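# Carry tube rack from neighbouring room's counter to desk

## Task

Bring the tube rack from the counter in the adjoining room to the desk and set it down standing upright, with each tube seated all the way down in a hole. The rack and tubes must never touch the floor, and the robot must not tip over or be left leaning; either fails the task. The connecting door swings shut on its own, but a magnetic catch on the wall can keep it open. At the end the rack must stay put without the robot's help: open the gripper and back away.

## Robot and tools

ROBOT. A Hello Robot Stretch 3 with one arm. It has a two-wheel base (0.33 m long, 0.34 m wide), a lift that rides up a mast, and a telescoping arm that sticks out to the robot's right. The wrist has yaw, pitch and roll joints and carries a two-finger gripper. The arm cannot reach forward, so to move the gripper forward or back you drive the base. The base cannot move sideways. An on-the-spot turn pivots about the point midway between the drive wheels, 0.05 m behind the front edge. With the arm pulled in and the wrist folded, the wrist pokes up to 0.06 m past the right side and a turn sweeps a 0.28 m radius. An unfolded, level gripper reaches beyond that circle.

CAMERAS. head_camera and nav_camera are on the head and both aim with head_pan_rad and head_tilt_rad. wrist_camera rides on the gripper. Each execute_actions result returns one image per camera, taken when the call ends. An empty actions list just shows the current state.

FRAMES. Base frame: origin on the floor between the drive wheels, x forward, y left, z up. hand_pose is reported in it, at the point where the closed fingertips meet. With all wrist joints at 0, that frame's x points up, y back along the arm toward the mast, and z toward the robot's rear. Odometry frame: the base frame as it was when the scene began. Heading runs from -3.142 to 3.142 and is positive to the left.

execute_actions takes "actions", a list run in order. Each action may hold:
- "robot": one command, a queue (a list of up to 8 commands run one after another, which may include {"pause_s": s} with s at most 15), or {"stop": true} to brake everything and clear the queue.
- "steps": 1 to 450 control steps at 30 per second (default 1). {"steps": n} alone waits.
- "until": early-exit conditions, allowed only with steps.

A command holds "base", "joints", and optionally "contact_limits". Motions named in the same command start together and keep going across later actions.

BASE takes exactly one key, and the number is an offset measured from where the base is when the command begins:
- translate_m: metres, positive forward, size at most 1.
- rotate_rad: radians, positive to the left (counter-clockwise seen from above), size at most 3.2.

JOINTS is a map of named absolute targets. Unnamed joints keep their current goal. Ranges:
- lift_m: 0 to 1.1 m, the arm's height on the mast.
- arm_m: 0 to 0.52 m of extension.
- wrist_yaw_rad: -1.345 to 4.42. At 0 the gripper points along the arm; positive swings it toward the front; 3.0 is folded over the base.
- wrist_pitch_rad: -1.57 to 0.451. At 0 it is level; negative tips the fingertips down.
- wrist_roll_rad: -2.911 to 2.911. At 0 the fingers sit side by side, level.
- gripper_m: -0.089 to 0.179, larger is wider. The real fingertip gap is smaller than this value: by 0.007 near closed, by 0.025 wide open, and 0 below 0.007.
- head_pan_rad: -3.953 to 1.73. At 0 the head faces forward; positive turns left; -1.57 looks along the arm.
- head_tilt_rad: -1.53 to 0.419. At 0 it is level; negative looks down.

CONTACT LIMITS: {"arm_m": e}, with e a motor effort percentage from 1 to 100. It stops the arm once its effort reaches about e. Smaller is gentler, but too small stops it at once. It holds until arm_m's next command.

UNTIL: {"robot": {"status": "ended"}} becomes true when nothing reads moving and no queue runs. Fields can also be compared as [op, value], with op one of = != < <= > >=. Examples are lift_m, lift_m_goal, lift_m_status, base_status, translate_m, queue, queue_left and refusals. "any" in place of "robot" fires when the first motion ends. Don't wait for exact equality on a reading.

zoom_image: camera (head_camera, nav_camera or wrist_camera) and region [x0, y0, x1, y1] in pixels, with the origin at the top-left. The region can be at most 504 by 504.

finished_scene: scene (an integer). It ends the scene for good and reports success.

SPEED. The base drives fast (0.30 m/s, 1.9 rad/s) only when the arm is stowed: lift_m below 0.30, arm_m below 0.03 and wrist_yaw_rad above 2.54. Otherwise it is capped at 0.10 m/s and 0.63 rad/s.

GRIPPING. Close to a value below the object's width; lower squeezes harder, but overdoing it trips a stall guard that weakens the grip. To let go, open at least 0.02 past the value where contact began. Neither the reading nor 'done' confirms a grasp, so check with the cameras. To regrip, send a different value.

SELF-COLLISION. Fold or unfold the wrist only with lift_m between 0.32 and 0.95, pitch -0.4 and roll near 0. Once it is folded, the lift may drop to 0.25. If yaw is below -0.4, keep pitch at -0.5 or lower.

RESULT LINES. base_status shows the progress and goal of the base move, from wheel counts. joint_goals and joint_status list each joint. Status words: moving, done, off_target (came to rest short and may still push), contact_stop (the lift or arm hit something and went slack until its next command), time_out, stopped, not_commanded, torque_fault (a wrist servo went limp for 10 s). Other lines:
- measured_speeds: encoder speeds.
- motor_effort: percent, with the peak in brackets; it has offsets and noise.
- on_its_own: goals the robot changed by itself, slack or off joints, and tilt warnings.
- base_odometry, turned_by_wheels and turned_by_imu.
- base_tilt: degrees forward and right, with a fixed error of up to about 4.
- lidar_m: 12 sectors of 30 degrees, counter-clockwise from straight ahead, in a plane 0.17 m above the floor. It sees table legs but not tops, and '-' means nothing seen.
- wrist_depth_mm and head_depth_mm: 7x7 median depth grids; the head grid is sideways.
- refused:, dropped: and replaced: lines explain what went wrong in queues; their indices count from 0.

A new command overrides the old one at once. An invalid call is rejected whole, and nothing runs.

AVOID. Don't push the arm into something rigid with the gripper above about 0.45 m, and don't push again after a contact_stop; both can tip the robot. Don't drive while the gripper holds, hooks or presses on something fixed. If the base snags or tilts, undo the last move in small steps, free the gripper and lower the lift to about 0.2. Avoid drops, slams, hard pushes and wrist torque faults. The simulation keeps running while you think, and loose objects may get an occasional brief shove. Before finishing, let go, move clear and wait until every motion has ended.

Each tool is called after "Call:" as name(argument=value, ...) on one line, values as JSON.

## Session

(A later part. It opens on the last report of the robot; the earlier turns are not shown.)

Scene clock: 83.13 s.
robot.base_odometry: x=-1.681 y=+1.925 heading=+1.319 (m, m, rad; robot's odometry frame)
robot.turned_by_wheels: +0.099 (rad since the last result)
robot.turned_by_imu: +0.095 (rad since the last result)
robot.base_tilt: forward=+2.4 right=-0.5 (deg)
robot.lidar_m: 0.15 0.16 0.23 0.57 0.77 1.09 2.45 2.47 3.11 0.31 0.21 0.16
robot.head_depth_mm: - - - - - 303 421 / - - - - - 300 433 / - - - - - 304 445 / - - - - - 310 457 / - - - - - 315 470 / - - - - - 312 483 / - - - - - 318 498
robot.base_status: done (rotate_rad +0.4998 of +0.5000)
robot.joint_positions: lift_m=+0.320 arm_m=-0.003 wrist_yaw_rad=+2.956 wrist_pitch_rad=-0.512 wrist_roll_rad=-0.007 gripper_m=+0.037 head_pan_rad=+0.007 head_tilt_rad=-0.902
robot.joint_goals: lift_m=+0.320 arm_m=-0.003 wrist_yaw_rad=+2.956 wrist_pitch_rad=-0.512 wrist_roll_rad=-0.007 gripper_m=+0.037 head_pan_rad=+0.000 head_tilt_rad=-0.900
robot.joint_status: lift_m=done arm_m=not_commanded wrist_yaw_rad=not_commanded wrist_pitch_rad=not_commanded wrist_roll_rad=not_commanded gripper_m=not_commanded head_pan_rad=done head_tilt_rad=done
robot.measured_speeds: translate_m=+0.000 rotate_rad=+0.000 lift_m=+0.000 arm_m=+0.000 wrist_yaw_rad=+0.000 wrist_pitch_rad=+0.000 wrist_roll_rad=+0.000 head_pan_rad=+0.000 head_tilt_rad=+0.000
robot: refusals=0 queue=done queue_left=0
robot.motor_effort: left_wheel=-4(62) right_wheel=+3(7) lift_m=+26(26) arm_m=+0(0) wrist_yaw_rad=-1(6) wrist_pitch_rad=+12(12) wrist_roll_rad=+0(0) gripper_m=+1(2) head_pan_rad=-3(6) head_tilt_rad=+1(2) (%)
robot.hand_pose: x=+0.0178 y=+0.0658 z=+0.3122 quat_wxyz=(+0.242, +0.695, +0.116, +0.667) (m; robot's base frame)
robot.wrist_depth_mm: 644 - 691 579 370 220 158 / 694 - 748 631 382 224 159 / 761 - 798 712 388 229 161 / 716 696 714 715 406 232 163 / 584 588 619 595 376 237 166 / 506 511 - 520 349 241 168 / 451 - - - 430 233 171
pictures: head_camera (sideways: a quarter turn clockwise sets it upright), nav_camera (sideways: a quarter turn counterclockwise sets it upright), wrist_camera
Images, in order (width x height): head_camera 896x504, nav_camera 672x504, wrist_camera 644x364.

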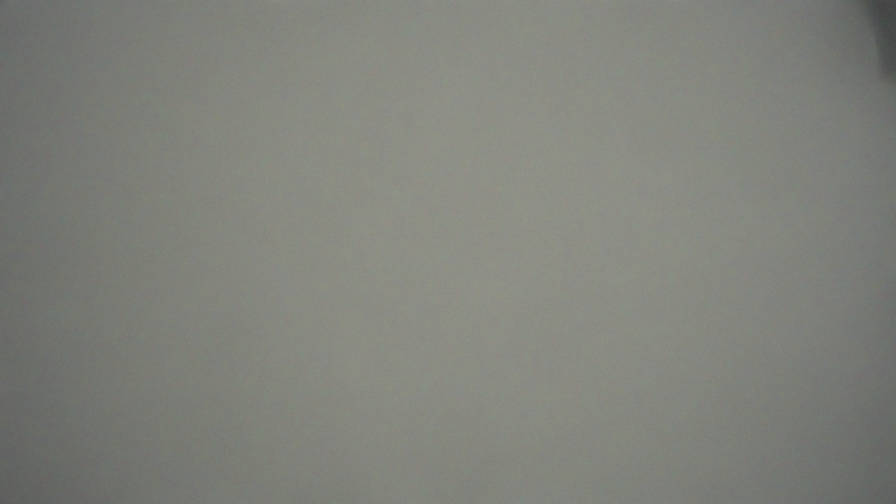

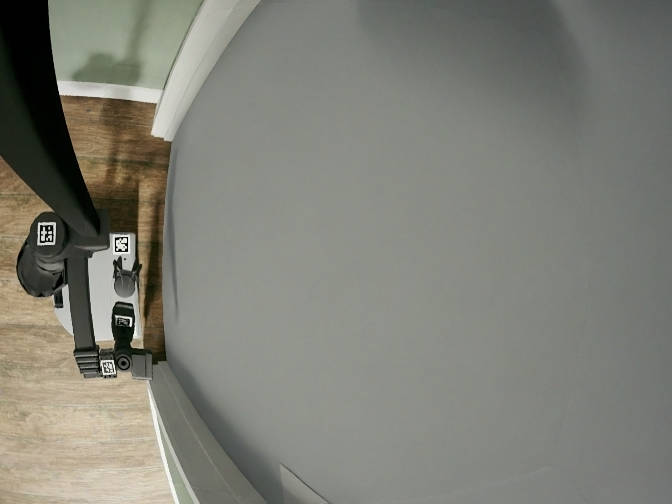

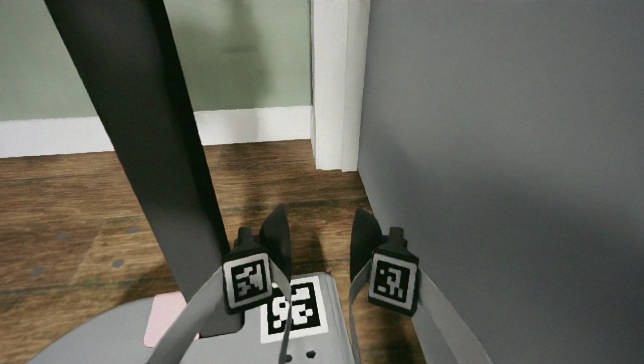

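Call:
execute_actions(actions=[{"robot":[{"base":{"rotate_rad":0.2}},{"base":{"translate_m":0.2}}],"steps":450,"until":{"robot":{"status":"ended"}}}])

Scene clock: 90.40 s.
robot.base_odometry: x=-1.670 y=+2.124 heading=+1.520 (m, m, rad; robot's odometry frame)
robot.turned_by_wheels: +0.201 (rad since the last result)
robot.turned_by_imu: -0.102 (rad since the last result)
robot.base_tilt: forward=+2.4 right=-0.4 (deg)
robot.lidar_m: - - 0.15 0.19 0.72 0.96 2.37 2.55 3.21 0.27 0.15 -
robot.head_depth_mm: - - - - - - - / - - - - - - - / - - - - - - - / - - - - - - - / - - - - - - - / - - - - - - - / - - - - - - -
robot.base_status: off_target (translate_m +0.1998 of +0.2000)
robot.joint_positions: lift_m=+0.320 arm_m=-0.003 wrist_yaw_rad=+2.963 wrist_pitch_rad=-0.512 wrist_roll_rad=-0.007 gripper_m=+0.037 head_pan_rad=+0.015 head_tilt_rad=-0.905
robot.joint_goals: lift_m=+0.320 arm_m=-0.003 wrist_yaw_rad=+2.963 wrist_pitch_rad=-0.512 wrist_roll_rad=-0.007 gripper_m=+0.037 head_pan_rad=+0.000 head_tilt_rad=-0.900
robot.joint_status: lift_m=done arm_m=not_commanded wrist_yaw_rad=not_commanded wrist_pitch_rad=not_commanded wrist_roll_rad=not_commanded gripper_m=not_commanded head_pan_rad=done head_tilt_rad=done
robot.measured_speeds: translate_m=+0.000 rotate_rad=+0.000 lift_m=+0.000 arm_m=+0.000 wrist_yaw_rad=+0.000 wrist_pitch_rad=+0.000 wrist_roll_rad=+0.000 head_pan_rad=+0.000 head_tilt_rad=+0.000
robot: refusals=0 queue=done queue_left=0
robot.on_its_own: left_wheel is at rest, and its effort (+67) is outside its rest range (-18 to +18)
robot.motor_effort: left_wheel=+67(100) right_wheel=+5(46) lift_m=+26(27) arm_m=+0(1) wrist_yaw_rad=-7(20) wrist_pitch_rad=+12(14) wrist_roll_rad=+0(0) gripper_m=+2(3) head_pan_rad=-6(9) head_tilt_rad=+2(3) (%)
robot.hand_pose: x=+0.0164 y=+0.0661 z=+0.3122 quat_wxyz=(+0.239, +0.695, +0.118, +0.668) (m; robot's base frame)
robot.wrist_depth_mm: 595 - 541 275 125 81 60 / 650 - 683 302 130 83 61 / 702 - 772 339 136 85 62 / 715 698 703 372 142 88 63 / 584 593 605 459 137 90 65 / 504 510 - - 130 93 66 / 450 - - - 184 95 68
pictures: head_camera (sideways: a quarter turn clockwise sets it upright), nav_camera (sideways: a quarter turn counterclockwise sets it upright), wrist_camera
Images, in order (width x height): head_camera 896x504, nav_camera 672x504, wrist_camera 644x364.

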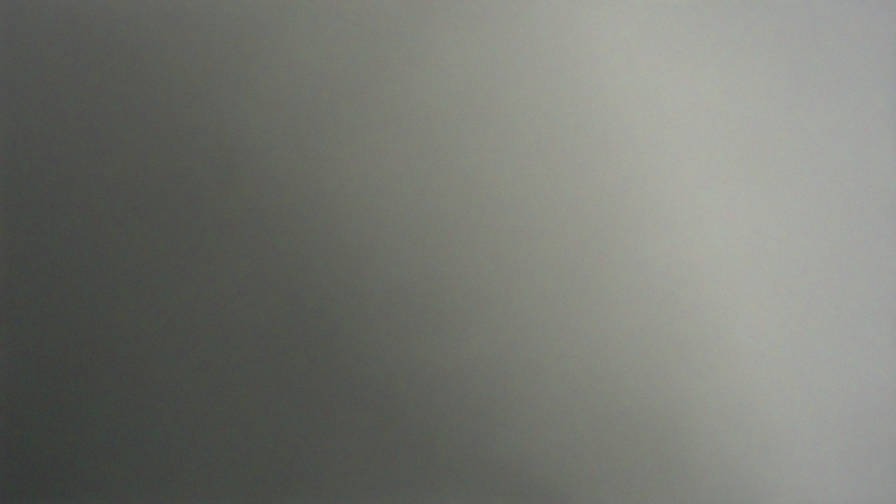

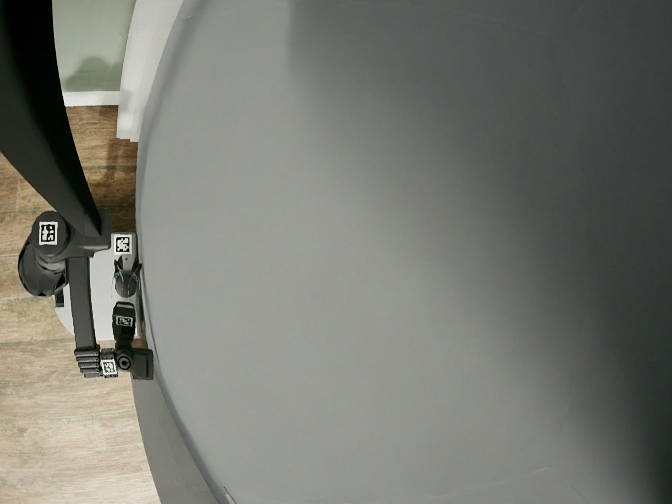

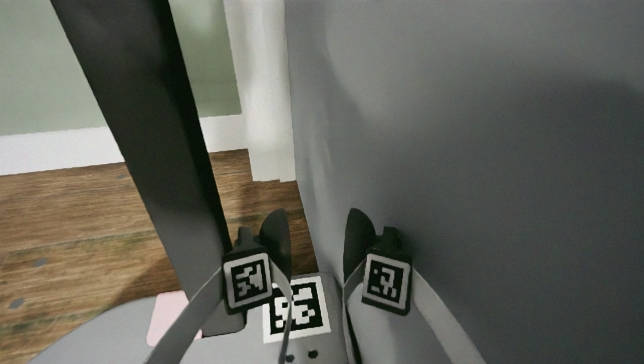

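Call:
execute_actions(actions=[{"robot":[{"base":{"translate_m":-0.1}},{"joints":{"lift_m":0.27,"head_tilt_rad":-0.15}},{"base":{"translate_m":-0.9}}],"steps":450,"until":{"robot":{"status":"ended"}}}])

Scene clock: 103.67 s.
robot.base_odometry: x=-1.722 y=+1.125 heading=+1.519 (m, m, rad; robot's odometry frame)
robot.turned_by_wheels: -0.001 (rad since the last result)
robot.turned_by_imu: -0.009 (rad since the last result)
robot.base_tilt: forward=+2.4 right=-0.5 (deg)
robot.lidar_m: 1.05 0.99 0.69 0.66 0.67 0.89 1.55 1.59 1.85 3.10 1.45 1.03
robot.head_depth_mm: 923 915 932 944 973 990 1014 / 964 985 1006 1024 1049 1061 1083 / 957 977 995 1022 1036 1063 1087 / 950 971 988 1013 1033 1052 1078 / 943 959 981 1005 1022 1046 1068 / 932 952 972 991 1011 1031 1056 / 927 942 962 981 1002 1023 1052
robot.base_status: done (translate_m -0.9000 of -0.9000)
robot.joint_positions: lift_m=+0.270 arm_m=-0.003 wrist_yaw_rad=+2.956 wrist_pitch_rad=-0.511 wrist_roll_rad=-0.007 gripper_m=+0.037 head_pan_rad=+0.007 head_tilt_rad=-0.161
robot.joint_goals: lift_m=+0.270 arm_m=-0.003 wrist_yaw_rad=+2.956 wrist_pitch_rad=-0.511 wrist_roll_rad=-0.007 gripper_m=+0.037 head_pan_rad=+0.000 head_tilt_rad=-0.150
robot.joint_status: lift_m=done arm_m=not_commanded wrist_yaw_rad=not_commanded wrist_pitch_rad=not_commanded wrist_roll_rad=not_commanded gripper_m=not_commanded head_pan_rad=done head_tilt_rad=done
robot.measured_speeds: translate_m=+0.000 rotate_rad=+0.000 lift_m=+0.000 arm_m=+0.000 wrist_yaw_rad=+0.000 wrist_pitch_rad=+0.000 wrist_roll_rad=+0.000 head_pan_rad=+0.000 head_tilt_rad=+0.000
robot: refusals=0 queue=done queue_left=0
robot.motor_effort: left_wheel=+1(67) right_wheel=-1(6) lift_m=+22(27) arm_m=+1(0) wrist_yaw_rad=-2(7) wrist_pitch_rad=+12(13) wrist_roll_rad=+0(0) gripper_m=-1(2) head_pan_rad=-3(6) head_tilt_rad=+4(29) (%)
robot.hand_pose: x=+0.0179 y=+0.0660 z=+0.2626 quat_wxyz=(+0.241, +0.695, +0.115, +0.667) (m; robot's base frame)
robot.wrist_depth_mm: 548 - 623 656 699 746 789 / 591 - 673 726 765 831 834 / 644 - 722 764 792 790 785 / 630 619 638 639 632 645 643 / 523 521 548 536 537 530 523 / 466 - - - 456 450 450 / - - - - 396 393 394
pictures: head_camera (sideways: a quarter turn clockwise sets it upright), nav_camera (sideways: a quarter turn counterclockwise sets it upright), wrist_camera
Images, in order (width x height): head_camera 896x504, nav_camera 672x504, wrist_camera 644x364.

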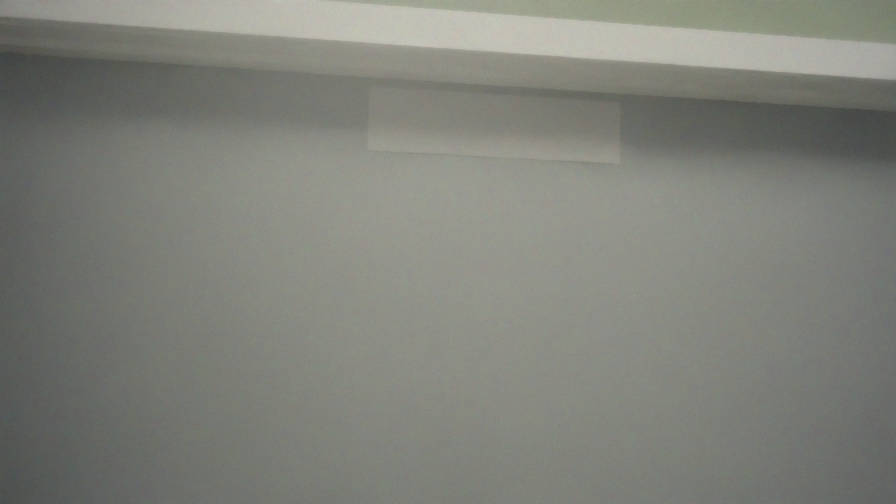

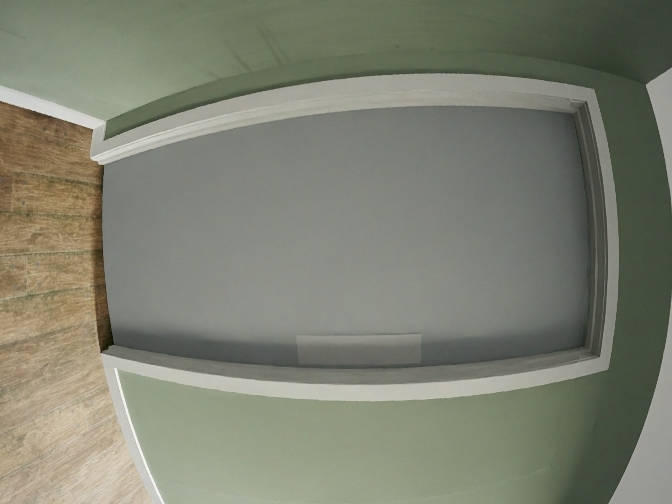

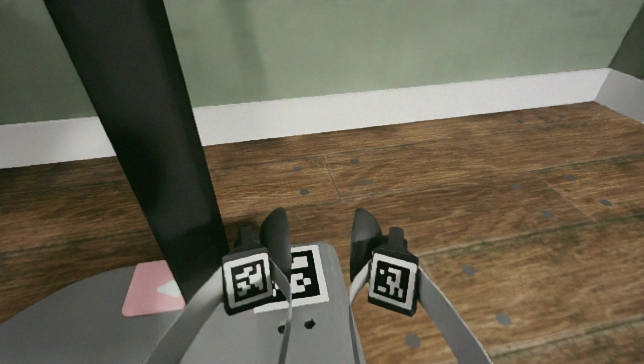

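Call:
execute_actions(actions=[{"robot":[{"base":{"rotate_rad":-0.3},"joints":{"head_tilt_rad":-1.2}},{"base":{"translate_m":0.45}},{"base":{"rotate_rad":0.4}},{"base":{"translate_m":0.2}}],"steps":450,"until":{"robot":{"status":"ended"}}}])

Scene clock: 125.77 s.
robot.base_odometry: x=-1.577 y=+1.748 heading=+1.619 (m, m, rad; robot's odometry frame)
robot.turned_by_wheels: +0.100 (rad since the last result)
robot.turned_by_imu: +0.100 (rad since the last result)
robot.base_tilt: forward=+2.5 right=-0.7 (deg)
robot.lidar_m: 0.43 0.45 0.65 0.80 0.84 1.20 2.17 2.18 3.05 1.14 0.47 0.41
robot.head_depth_mm: 392 481 608 720 1137 1194 1119 / 396 485 624 835 1158 1200 1108 / 399 490 631 893 1268 1197 - / 403 495 638 909 1281 1192 - / 405 498 646 926 1269 1189 - / 409 503 654 940 1265 1177 - / 412 508 662 952 1278 1178 1099
robot.base_status: done (translate_m +0.2000 of +0.2000)
robot.joint_positions: lift_m=+0.270 arm_m=-0.003 wrist_yaw_rad=+2.955 wrist_pitch_rad=-0.511 wrist_roll_rad=-0.007 gripper_m=+0.037 head_pan_rad=+0.006 head_tilt_rad=-1.187
robot.joint_goals: lift_m=+0.270 arm_m=-0.003 wrist_yaw_rad=+2.955 wrist_pitch_rad=-0.511 wrist_roll_rad=-0.007 gripper_m=+0.037 head_pan_rad=+0.000 head_tilt_rad=-1.200
robot.joint_status: lift_m=done arm_m=not_commanded wrist_yaw_rad=not_commanded wrist_pitch_rad=not_commanded wrist_roll_rad=not_commanded gripper_m=not_commanded head_pan_rad=done head_tilt_rad=done
robot.measured_speeds: translate_m=+0.000 rotate_rad=+0.000 lift_m=+0.000 arm_m=+0.000 wrist_yaw_rad=+0.000 wrist_pitch_rad=+0.000 wrist_roll_rad=+0.000 head_pan_rad=+0.000 head_tilt_rad=+0.000
robot: refusals=0 queue=done queue_left=0
robot.motor_effort: left_wheel=-4(15) right_wheel=+2(7) lift_m=+22(22) arm_m=+1(1) wrist_yaw_rad=-1(0) wrist_pitch_rad=+12(12) wrist_roll_rad=+0(0) gripper_m=+0(0) head_pan_rad=-2(3) head_tilt_rad=-5(33) (%)
robot.hand_pose: x=+0.0180 y=+0.0660 z=+0.2626 quat_wxyz=(+0.241, +0.695, +0.115, +0.667) (m; robot's base frame)
robot.wrist_depth_mm: 703 - 739 763 759 606 435 / 772 - 825 823 826 617 441 / 792 - 799 780 778 633 448 / 636 616 645 627 632 605 453 / 528 528 547 543 537 525 458 / 461 - - - 467 450 435 / - - - - 393 393 391
pictures: head_camera (sideways: a quarter turn clockwise sets it upright), nav_camera (sideways: a quarter turn counterclockwise sets it upright), wrist_camera
Images, in order (width x height): head_camera 896x504, nav_camera 672x504, wrist_camera 644x364.

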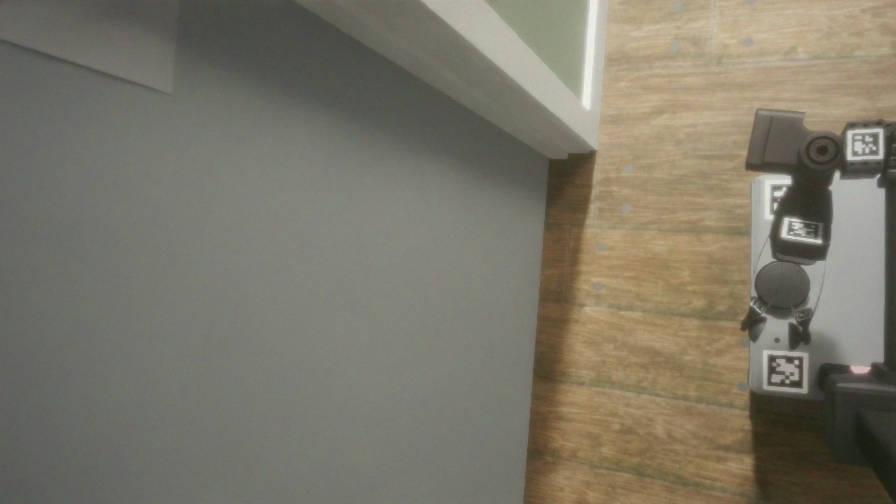

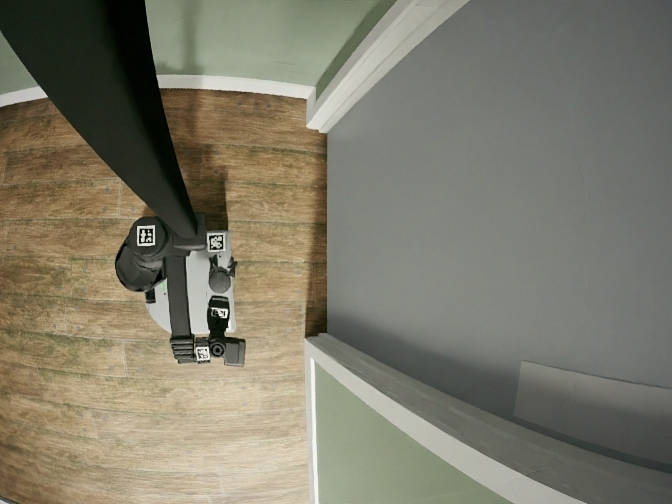

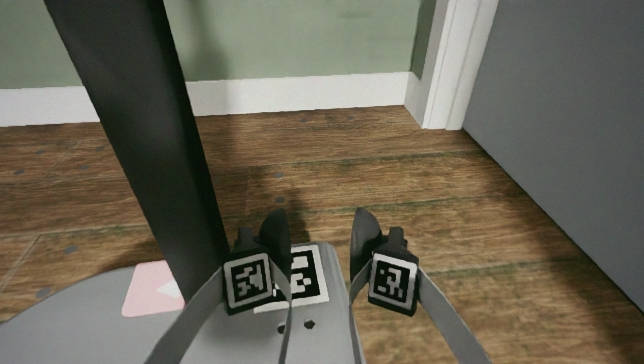

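Call:
execute_actions(actions=[{"robot":[{"base":{"rotate_rad":0.5}},{"base":{"translate_m":0.25}},{"base":{"rotate_rad":-0.5}},{"joints":{"lift_m":0.32}}],"steps":450,"until":{"robot":{"status":"ended"}}}])

Scene clock: 136.77 s.
robot.base_odometry: x=-1.707 y=+1.961 heading=+1.619 (m, m, rad; robot's odometry frame)
robot.turned_by_wheels: +0.000 (rad since the last result)
robot.turned_by_imu: -0.002 (rad since the last result)
robot.base_tilt: forward=+2.6 right=-0.6 (deg)
robot.lidar_m: 0.22 0.23 0.33 0.67 0.70 1.01 2.38 2.43 3.16 0.41 0.29 0.22
robot.head_depth_mm: - - 303 389 644 1074 1112 / - - 300 396 664 1183 1111 / - - 304 402 682 1182 - / - - 308 409 703 1192 - / - - 306 416 724 1191 - / - - 309 424 746 1179 - / - - 313 430 770 1169 1097
robot.base_status: done (rotate_rad -0.4999 of -0.5000)
robot.joint_positions: lift_m=+0.320 arm_m=-0.003 wrist_yaw_rad=+2.955 wrist_pitch_rad=-0.511 wrist_roll_rad=-0.007 gripper_m=+0.037 head_pan_rad=+0.006 head_tilt_rad=-1.187
robot.joint_goals: lift_m=+0.320 arm_m=-0.003 wrist_yaw_rad=+2.955 wrist_pitch_rad=-0.511 wrist_roll_rad=-0.007 gripper_m=+0.037 head_pan_rad=+0.000 head_tilt_rad=-1.200
robot.joint_status: lift_m=done arm_m=not_commanded wrist_yaw_rad=not_commanded wrist_pitch_rad=not_commanded wrist_roll_rad=not_commanded gripper_m=not_commanded head_pan_rad=done head_tilt_rad=done
robot.measured_speeds: translate_m=+0.000 rotate_rad=+0.000 lift_m=+0.000 arm_m=+0.000 wrist_yaw_rad=+0.000 wrist_pitch_rad=+0.000 wrist_roll_rad=+0.000 head_pan_rad=+0.000 head_tilt_rad=+0.000
robot: refusals=0 queue=done queue_left=0
robot.motor_effort: left_wheel=+4(13) right_wheel=-2(7) lift_m=+31(32) arm_m=+0(1) wrist_yaw_rad=+0(1) wrist_pitch_rad=+12(12) wrist_roll_rad=+0(0) gripper_m=+0(0) head_pan_rad=-3(3) head_tilt_rad=-4(5) (%)
robot.hand_pose: x=+0.0180 y=+0.0660 z=+0.3123 quat_wxyz=(+0.241, +0.695, +0.115, +0.667) (m; robot's base frame)
robot.wrist_depth_mm: 606 - 628 636 499 311 223 / 656 - 685 700 547 320 228 / 712 - 767 757 550 325 229 / 719 697 714 682 568 331 231 / 586 595 610 592 534 335 236 / 507 509 - 518 480 342 240 / 456 - - - 447 332 242
pictures: head_camera (sideways: a quarter turn clockwise sets it upright), nav_camera (sideways: a quarter turn counterclockwise sets it upright), wrist_camera
Images, in order (width x height): head_camera 896x504, nav_camera 672x504, wrist_camera 644x364.

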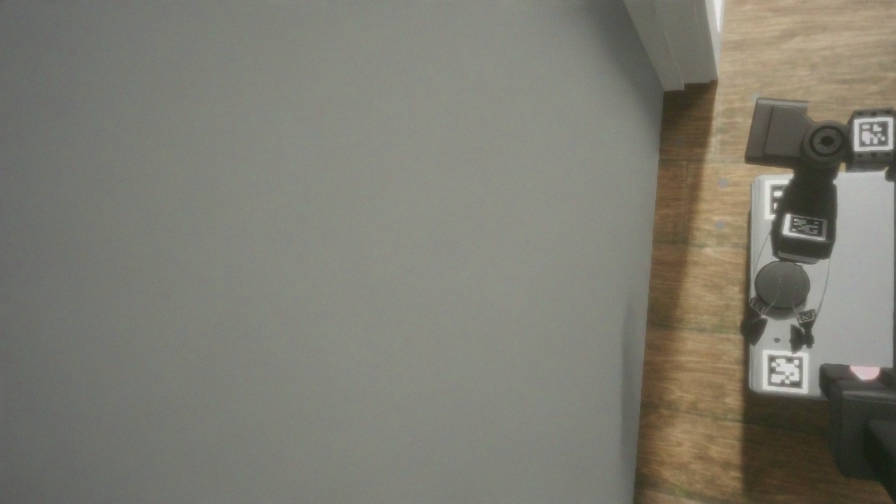

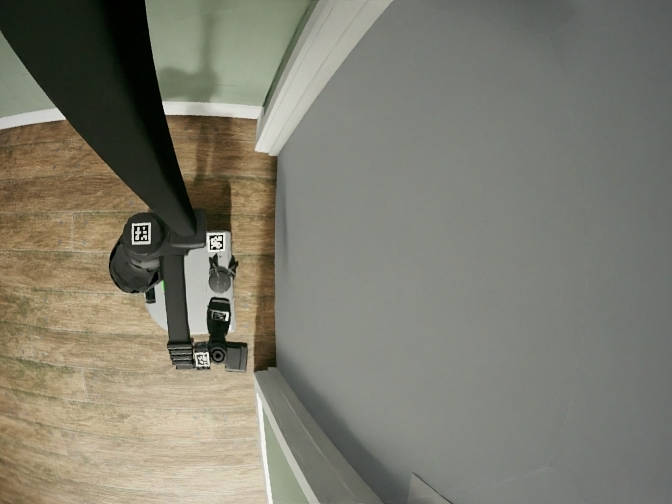

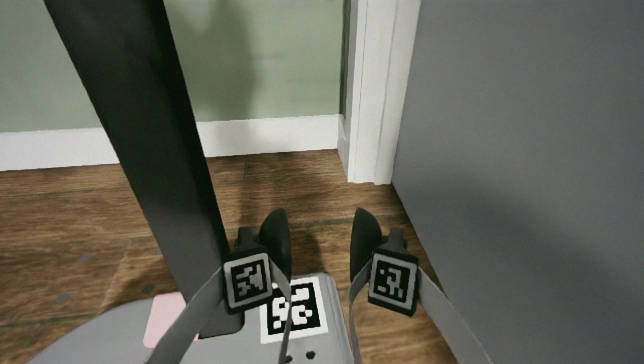

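Barely clears. Push and watch.

Call:
execute_actions(actions=[{"robot":[{"base":{"rotate_rad":0.05}},{"base":{"translate_m":0.3}}],"steps":450,"until":{"robot":{"status":"ended"}}}])

Scene clock: 143.03 s.
robot.base_odometry: x=-1.737 y=+2.259 heading=+1.669 (m, m, rad; robot's odometry frame)
robot.turned_by_wheels: +0.051 (rad since the last result)
robot.turned_by_imu: -0.067 (rad since the last result)
robot.base_tilt: forward=+2.3 right=-0.5 (deg)
robot.lidar_m: - - 0.15 0.19 0.67 0.91 2.44 2.57 3.23 0.21 0.15 -
robot.head_depth_mm: - - - - - 924 1109 / - - - - - 1161 1115 / - - - - - - - / - - - - - - - / - - - - - - - / - - - - - 1142 - / - - - - - 1143 1111
robot.base_status: off_target (translate_m +0.2998 of +0.3000)
robot.joint_positions: lift_m=+0.320 arm_m=-0.003 wrist_yaw_rad=+2.968 wrist_pitch_rad=-0.511 wrist_roll_rad=-0.006 gripper_m=+0.037 head_pan_rad=-0.005 head_tilt_rad=-1.223
robot.joint_goals: lift_m=+0.320 arm_m=-0.003 wrist_yaw_rad=+2.968 wrist_pitch_rad=-0.511 wrist_roll_rad=-0.006 gripper_m=+0.037 head_pan_rad=+0.000 head_tilt_rad=-1.200
robot.joint_status: lift_m=done arm_m=not_commanded wrist_yaw_rad=not_commanded wrist_pitch_rad=not_commanded wrist_roll_rad=not_commanded gripper_m=not_commanded head_pan_rad=done head_tilt_rad=done
robot.measured_speeds: translate_m=+0.000 rotate_rad=+0.000 lift_m=+0.000 arm_m=+0.000 wrist_yaw_rad=+0.000 wrist_pitch_rad=+0.000 wrist_roll_rad=+0.000 head_pan_rad=+0.000 head_tilt_rad=+0.000
robot: refusals=0 queue=done queue_left=0
robot.on_its_own: left_wheel is at rest, and its effort (+57) is outside its rest range (-18 to +18)
robot.motor_effort: left_wheel=+57(73) right_wheel=+15(32) lift_m=+26(30) arm_m=+1(1) wrist_yaw_rad=-11(17) wrist_pitch_rad=+12(13) wrist_roll_rad=+0(1) gripper_m=+3(4) head_pan_rad=+2(3) head_tilt_rad=+8(8) (%)
robot.hand_pose: x=+0.0153 y=+0.0664 z=+0.3124 quat_wxyz=(+0.237, +0.695, +0.120, +0.669) (m; robot's base frame)
robot.wrist_depth_mm: 568 - 582 303 122 77 56 / 621 - 639 332 127 79 57 / 665 - 713 371 132 80 58 / 695 713 699 414 138 82 59 / 595 595 - 508 133 85 60 / 512 511 - - 123 87 61 / 459 - - - 175 89 62
pictures: head_camera (sideways: a quarter turn clockwise sets it upright), nav_camera (sideways: a quarter turn counterclockwise sets it upright), wrist_camera
Images, in order (width x height): head_camera 896x504, nav_camera 672x504, wrist_camera 644x364.

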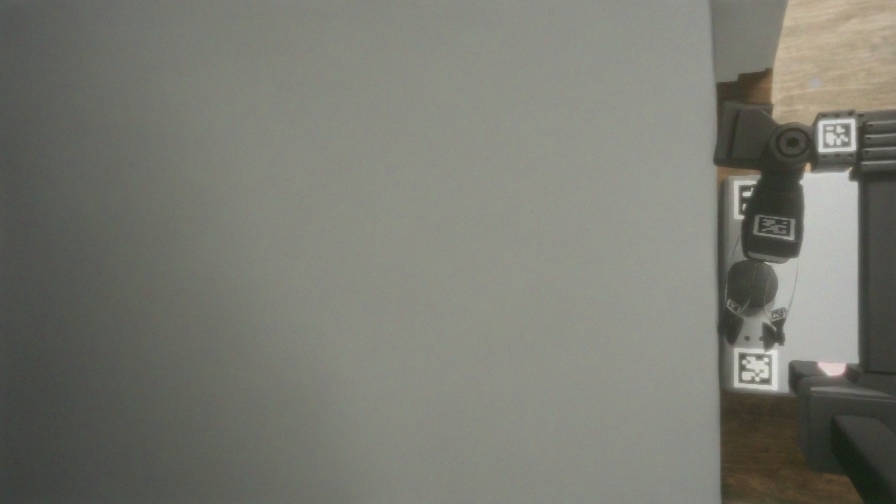

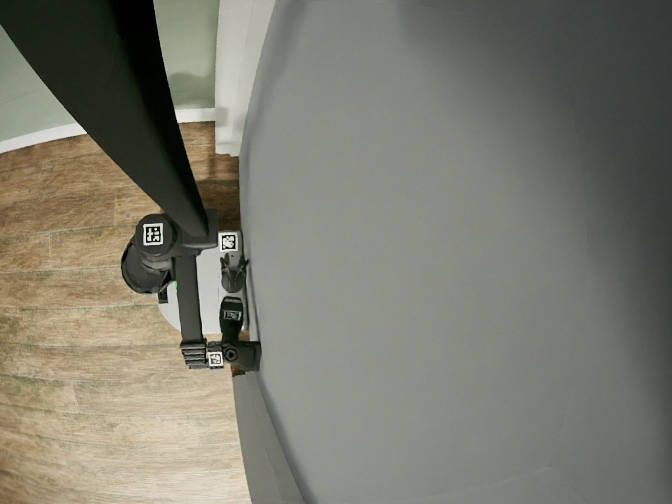

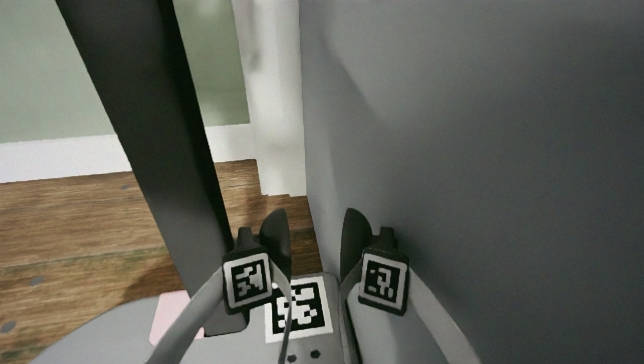

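Call:
execute_actions(actions=[{"robot":[{"base":{"translate_m":-0.15}},{"base":{"rotate_rad":-0.45}},{"base":{"translate_m":0.2}}],"steps":450,"until":{"robot":{"status":"ended"}}}])

Scene clock: 161.00 s.
robot.base_odometry: x=-1.653 y=+2.298 heading=+1.221 (m, m, rad; robot's odometry frame)
robot.turned_by_wheels: -0.449 (rad since the last result)
robot.turned_by_imu: -0.110 (rad since the last result)
robot.base_tilt: forward=+2.5 right=-0.6 (deg)
robot.lidar_m: - - 0.15 0.19 0.71 0.90 1.93 2.54 3.23 0.31 0.15 -
robot.head_depth_mm: - - - - - 750 1115 / - - - - - 962 1105 / - - - - - 665 - / - - - - - 687 - / - - - - - 513 - / - - - - - 541 - / - - - - - 583 1105
robot.base_status: off_target (translate_m +0.1997 of +0.2000)
robot.joint_positions: lift_m=+0.320 arm_m=-0.003 wrist_yaw_rad=+2.955 wrist_pitch_rad=-0.510 wrist_roll_rad=-0.006 gripper_m=+0.037 head_pan_rad=-0.004 head_tilt_rad=-1.196
robot.joint_goals: lift_m=+0.320 arm_m=-0.003 wrist_yaw_rad=+2.955 wrist_pitch_rad=-0.510 wrist_roll_rad=-0.006 gripper_m=+0.037 head_pan_rad=+0.000 head_tilt_rad=-1.200
robot.joint_status: lift_m=done arm_m=not_commanded wrist_yaw_rad=not_commanded wrist_pitch_rad=not_commanded wrist_roll_rad=not_commanded gripper_m=not_commanded head_pan_rad=done head_tilt_rad=done
robot.measured_speeds: translate_m=+0.000 rotate_rad=+0.000 lift_m=+0.000 arm_m=+0.000 wrist_yaw_rad=+0.000 wrist_pitch_rad=+0.000 wrist_roll_rad=+0.000 head_pan_rad=+0.000 head_tilt_rad=+0.000
robot: refusals=0 queue=done queue_left=0
robot.on_its_own: left_wheel is at rest, and its effort (+92) is outside its rest range (-18 to +18)
robot.motor_effort: left_wheel=+92(100) right_wheel=+0(14) lift_m=+26(26) arm_m=+0(0) wrist_yaw_rad=-1(12) wrist_pitch_rad=+12(12) wrist_roll_rad=+0(0) gripper_m=+0(3) head_pan_rad=+2(2) head_tilt_rad=-1(8) (%)
robot.hand_pose: x=+0.0180 y=+0.0660 z=+0.3125 quat_wxyz=(+0.241, +0.695, +0.115, +0.667) (m; robot's base frame)
robot.wrist_depth_mm: 579 - 517 242 131 89 68 / 622 - 577 267 137 93 70 / 671 - 647 297 145 96 72 / 692 704 701 334 153 99 74 / 594 595 608 382 151 103 76 / 504 504 - 322 144 107 78 / 455 - - - 198 108 81
pictures: head_camera (sideways: a quarter turn clockwise sets it upright), nav_camera (sideways: a quarter turn counterclockwise sets it upright), wrist_camera
Images, in order (width x height): head_camera 896x504, nav_camera 672x504, wrist_camera 644x364.

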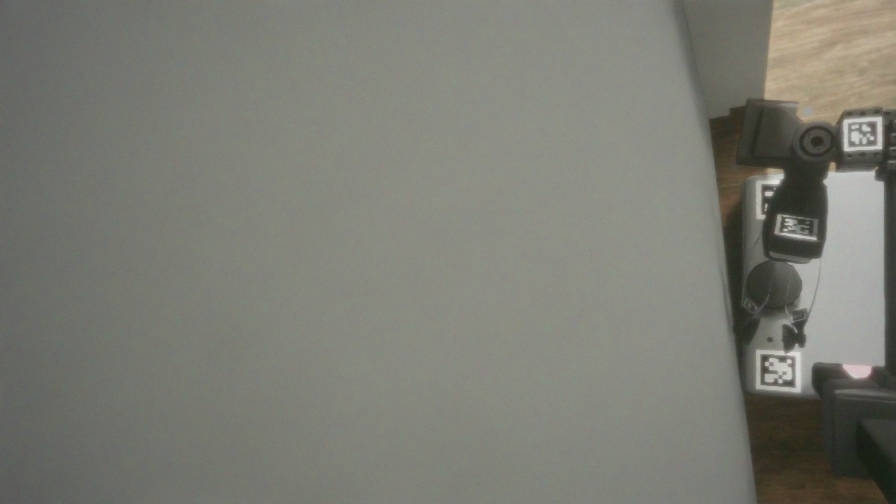

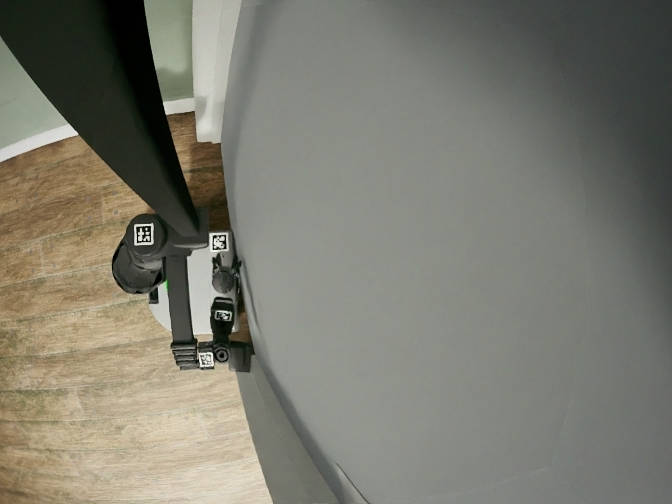

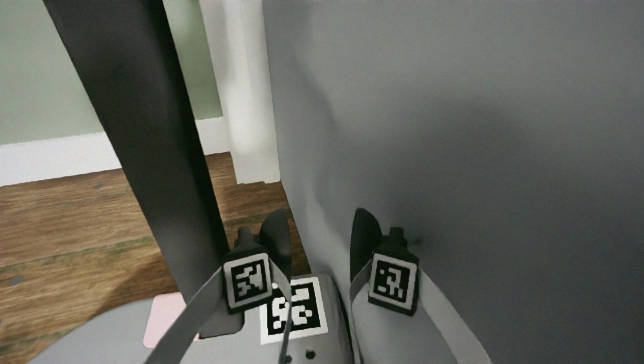

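Call:
execute_actions(actions=[{"robot":[{"base":{"translate_m":-0.42}},{"base":{"rotate_rad":1.68}},{"base":{"translate_m":-0.2},"joints":{"lift_m":0.35,"wrist_pitch_rad":-0.4,"head_pan_rad":-1.57,"head_tilt_rad":-1.0}},{"joints":{"wrist_yaw_rad":0.0,"gripper_m":0.0}},{"joints":{"wrist_pitch_rad":0}}],"steps":450,"until":{"robot":{"status":"ended"}}},{"steps":300,"until":{"robot":{"status":"ended"}}}])

Scene clock: 189.67 s.
robot.base_odometry: x=-1.604 y=+1.855 heading=+2.899 (m, m, rad; robot's odometry frame)
robot.turned_by_wheels: +1.678 (rad since the last result)
robot.turned_by_imu: +1.675 (rad since the last result)
robot.base_tilt: forward=+2.5 right=-0.4 (deg)
robot.lidar_m: 0.85 0.88 1.18 2.11 2.11 2.95 1.74 0.59 0.43 0.49 0.50 0.68
robot.head_depth_mm: 412 457 509 609 873 1218 1124 / 418 494 583 683 837 1204 1129 / 419 492 600 764 987 1215 - / 419 493 597 765 998 1273 - / 418 492 599 762 1047 1225 1116 / 418 491 596 758 1038 1225 1100 / 417 490 595 757 1040 1212 1094
robot.base_status: done (translate_m -0.2000 of -0.2000)
robot.joint_positions: lift_m=+0.350 arm_m=-0.003 wrist_yaw_rad=+0.002 wrist_pitch_rad=-0.025 wrist_roll_rad=-0.006 gripper_m=+0.000 head_pan_rad=-1.563 head_tilt_rad=-1.001
robot.joint_goals: lift_m=+0.350 arm_m=-0.003 wrist_yaw_rad=+0.000 wrist_pitch_rad=+0.000 wrist_roll_rad=-0.006 gripper_m=+0.000 head_pan_rad=-1.570 head_tilt_rad=-1.000
robot.joint_status: lift_m=done arm_m=not_commanded wrist_yaw_rad=done wrist_pitch_rad=done wrist_roll_rad=not_commanded gripper_m=done head_pan_rad=done head_tilt_rad=done
robot.measured_speeds: translate_m=+0.000 rotate_rad=+0.000 lift_m=+0.000 arm_m=+0.000 wrist_yaw_rad=+0.000 wrist_pitch_rad=+0.000 wrist_roll_rad=+0.000 head_pan_rad=+0.000 head_tilt_rad=+0.000
robot: refusals=0 queue=done queue_left=0
robot.motor_effort: left_wheel=-4(92) right_wheel=+3(5) lift_m=+31(33) arm_m=+1(0) wrist_yaw_rad=-2(2) wrist_pitch_rad=+15(13) wrist_roll_rad=+0(0) gripper_m=-1(79) head_pan_rad=-3(36) head_tilt_rad=+1(14) (%)
robot.hand_pose: x=-0.0210 y=-0.3977 z=+0.4581 quat_wxyz=(+0.710, +0.010, -0.704, -0.008) (m; robot's base frame)
robot.wrist_depth_mm: 226 224 228 227 228 227 175 / 232 231 233 234 235 233 174 / 238 239 240 239 241 238 174 / 244 246 246 247 249 236 174 / 252 254 254 252 255 237 175 / 259 260 260 - 263 239 179 / 269 267 270 270 272 239 181
pictures: head_camera (sideways: a quarter turn clockwise sets it upright), nav_camera (sideways: a quarter turn counterclockwise sets it upright), wrist_camera
Images, in order (width x height): head_camera 896x504, nav_camera 672x504, wrist_camera 644x364.

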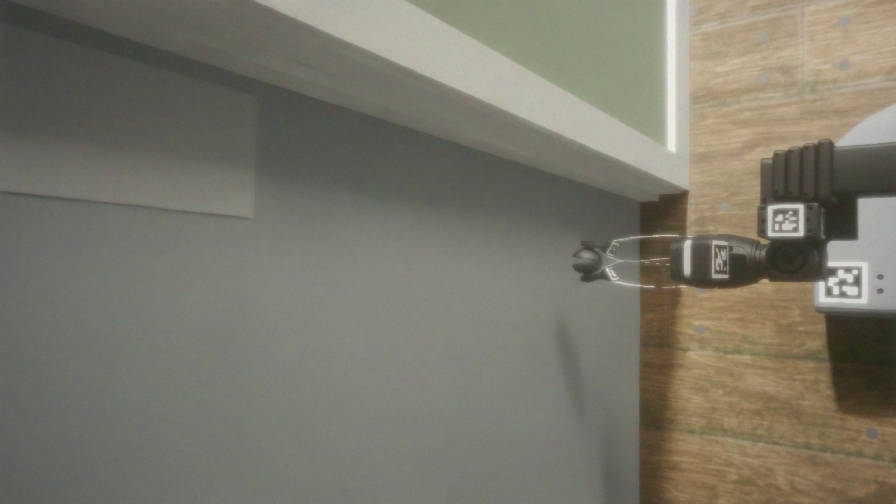

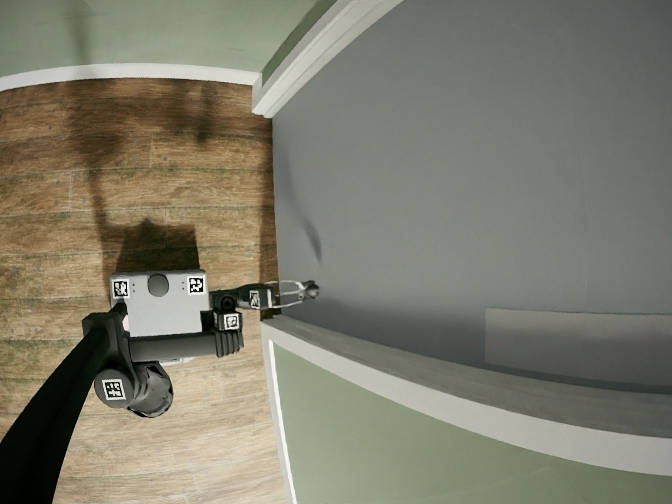

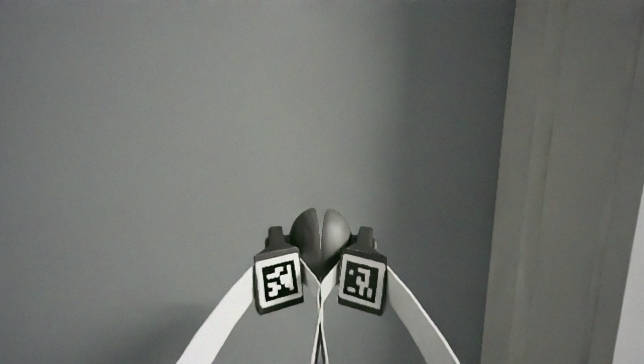

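Call:
execute_actions(actions=[{"robot":[{"base":{"translate_m":0.08},"joints":{"lift_m":0.27}},{"joints":{"arm_m":0.35}}],"steps":450,"until":{"robot":{"status":"ended"}}}])

Scene clock: 195.63 s.
robot.base_odometry: x=-1.682 y=+1.875 heading=+2.899 (m, m, rad; robot's odometry frame)
robot.turned_by_wheels: +0.000 (rad since the last result)
robot.turned_by_imu: -0.012 (rad since the last result)
robot.base_tilt: forward=+2.2 right=-0.8 (deg)
robot.lidar_m: 0.78 0.80 1.07 2.12 2.16 2.91 1.83 0.60 0.47 0.49 0.51 0.68
robot.head_depth_mm: 434 512 599 670 881 1215 1123 / 434 509 619 775 941 1208 1129 / 432 507 615 784 1075 1255 - / 430 505 612 781 1075 - 1139 / 428 503 608 775 1058 1226 1118 / 426 500 605 769 1051 1222 1095 / 425 496 602 763 1034 1219 1095
robot.base_status: done (translate_m +0.0800 of +0.0800)
robot.joint_positions: lift_m=+0.270 arm_m=+0.076 wrist_yaw_rad=+0.015 wrist_pitch_rad=-0.034 wrist_roll_rad=-0.006 gripper_m=+0.000 head_pan_rad=-1.564 head_tilt_rad=-1.000
robot.joint_goals: lift_m=+0.270 arm_m=+0.076 wrist_yaw_rad=+0.000 wrist_pitch_rad=+0.000 wrist_roll_rad=-0.006 gripper_m=+0.000 head_pan_rad=-1.570 head_tilt_rad=-1.000
robot.joint_status: lift_m=done arm_m=contact_stop wrist_yaw_rad=done wrist_pitch_rad=done wrist_roll_rad=not_commanded gripper_m=done head_pan_rad=done head_tilt_rad=done
robot.measured_speeds: translate_m=-0.001 rotate_rad=+0.005 lift_m=+0.000 arm_m=-0.004 wrist_yaw_rad=+0.270 wrist_pitch_rad=-0.048 wrist_roll_rad=+0.000 head_pan_rad=+0.000 head_tilt_rad=+0.000
robot: refusals=0 queue=dropped queue_left=0
robot.on_its_own: arm_m is slack since a contact_stop, until your next command for it (your +0.350 is given up)
robot.motor_effort: left_wheel=+6(20) right_wheel=+0(6) lift_m=+22(31) arm_m=+8(23) wrist_yaw_rad=-18(17) wrist_pitch_rad=+23(23) wrist_roll_rad=-1(0) gripper_m=-6(6) head_pan_rad=-3(3) head_tilt_rad=+0(1) (%)
robot.hand_pose: x=-0.0175 y=-0.4765 z=+0.3761 quat_wxyz=(+0.710, +0.018, -0.704, -0.007) (m; robot's base frame)
robot.wrist_depth_mm: 160 161 162 162 162 164 165 / 165 166 166 167 167 167 169 / 169 169 171 171 173 173 174 / 174 175 176 176 176 177 178 / 178 180 181 182 182 184 185 / 184 185 184 190 188 189 190 / 191 191 193 193 194 196 196
pictures: head_camera (sideways: a quarter turn clockwise sets it upright), nav_camera (sideways: a quarter turn counterclockwise sets it upright), wrist_camera
Images, in order (width x height): head_camera 896x504, nav_camera 672x504, wrist_camera 644x364.

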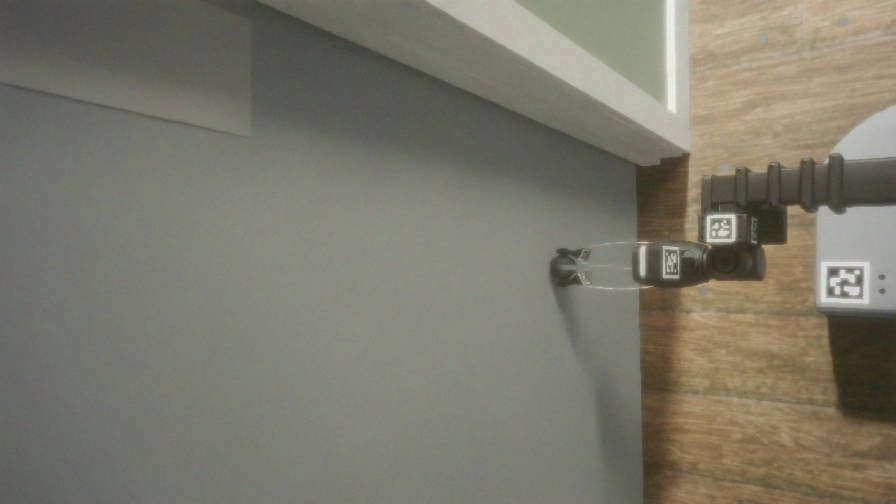

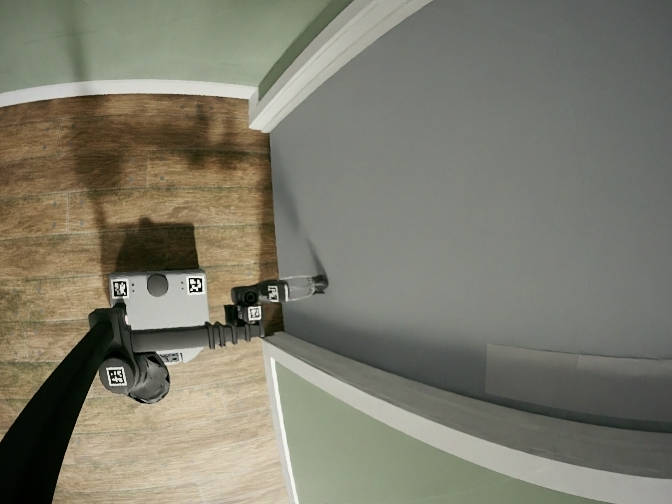

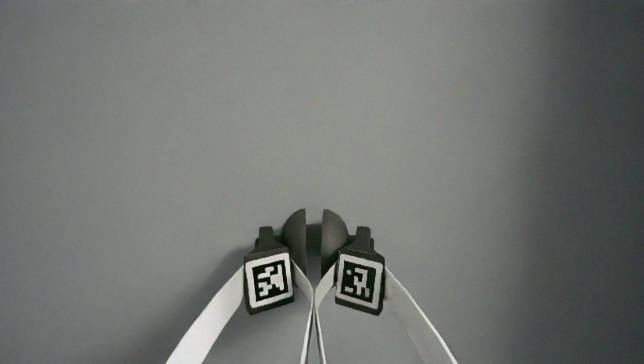

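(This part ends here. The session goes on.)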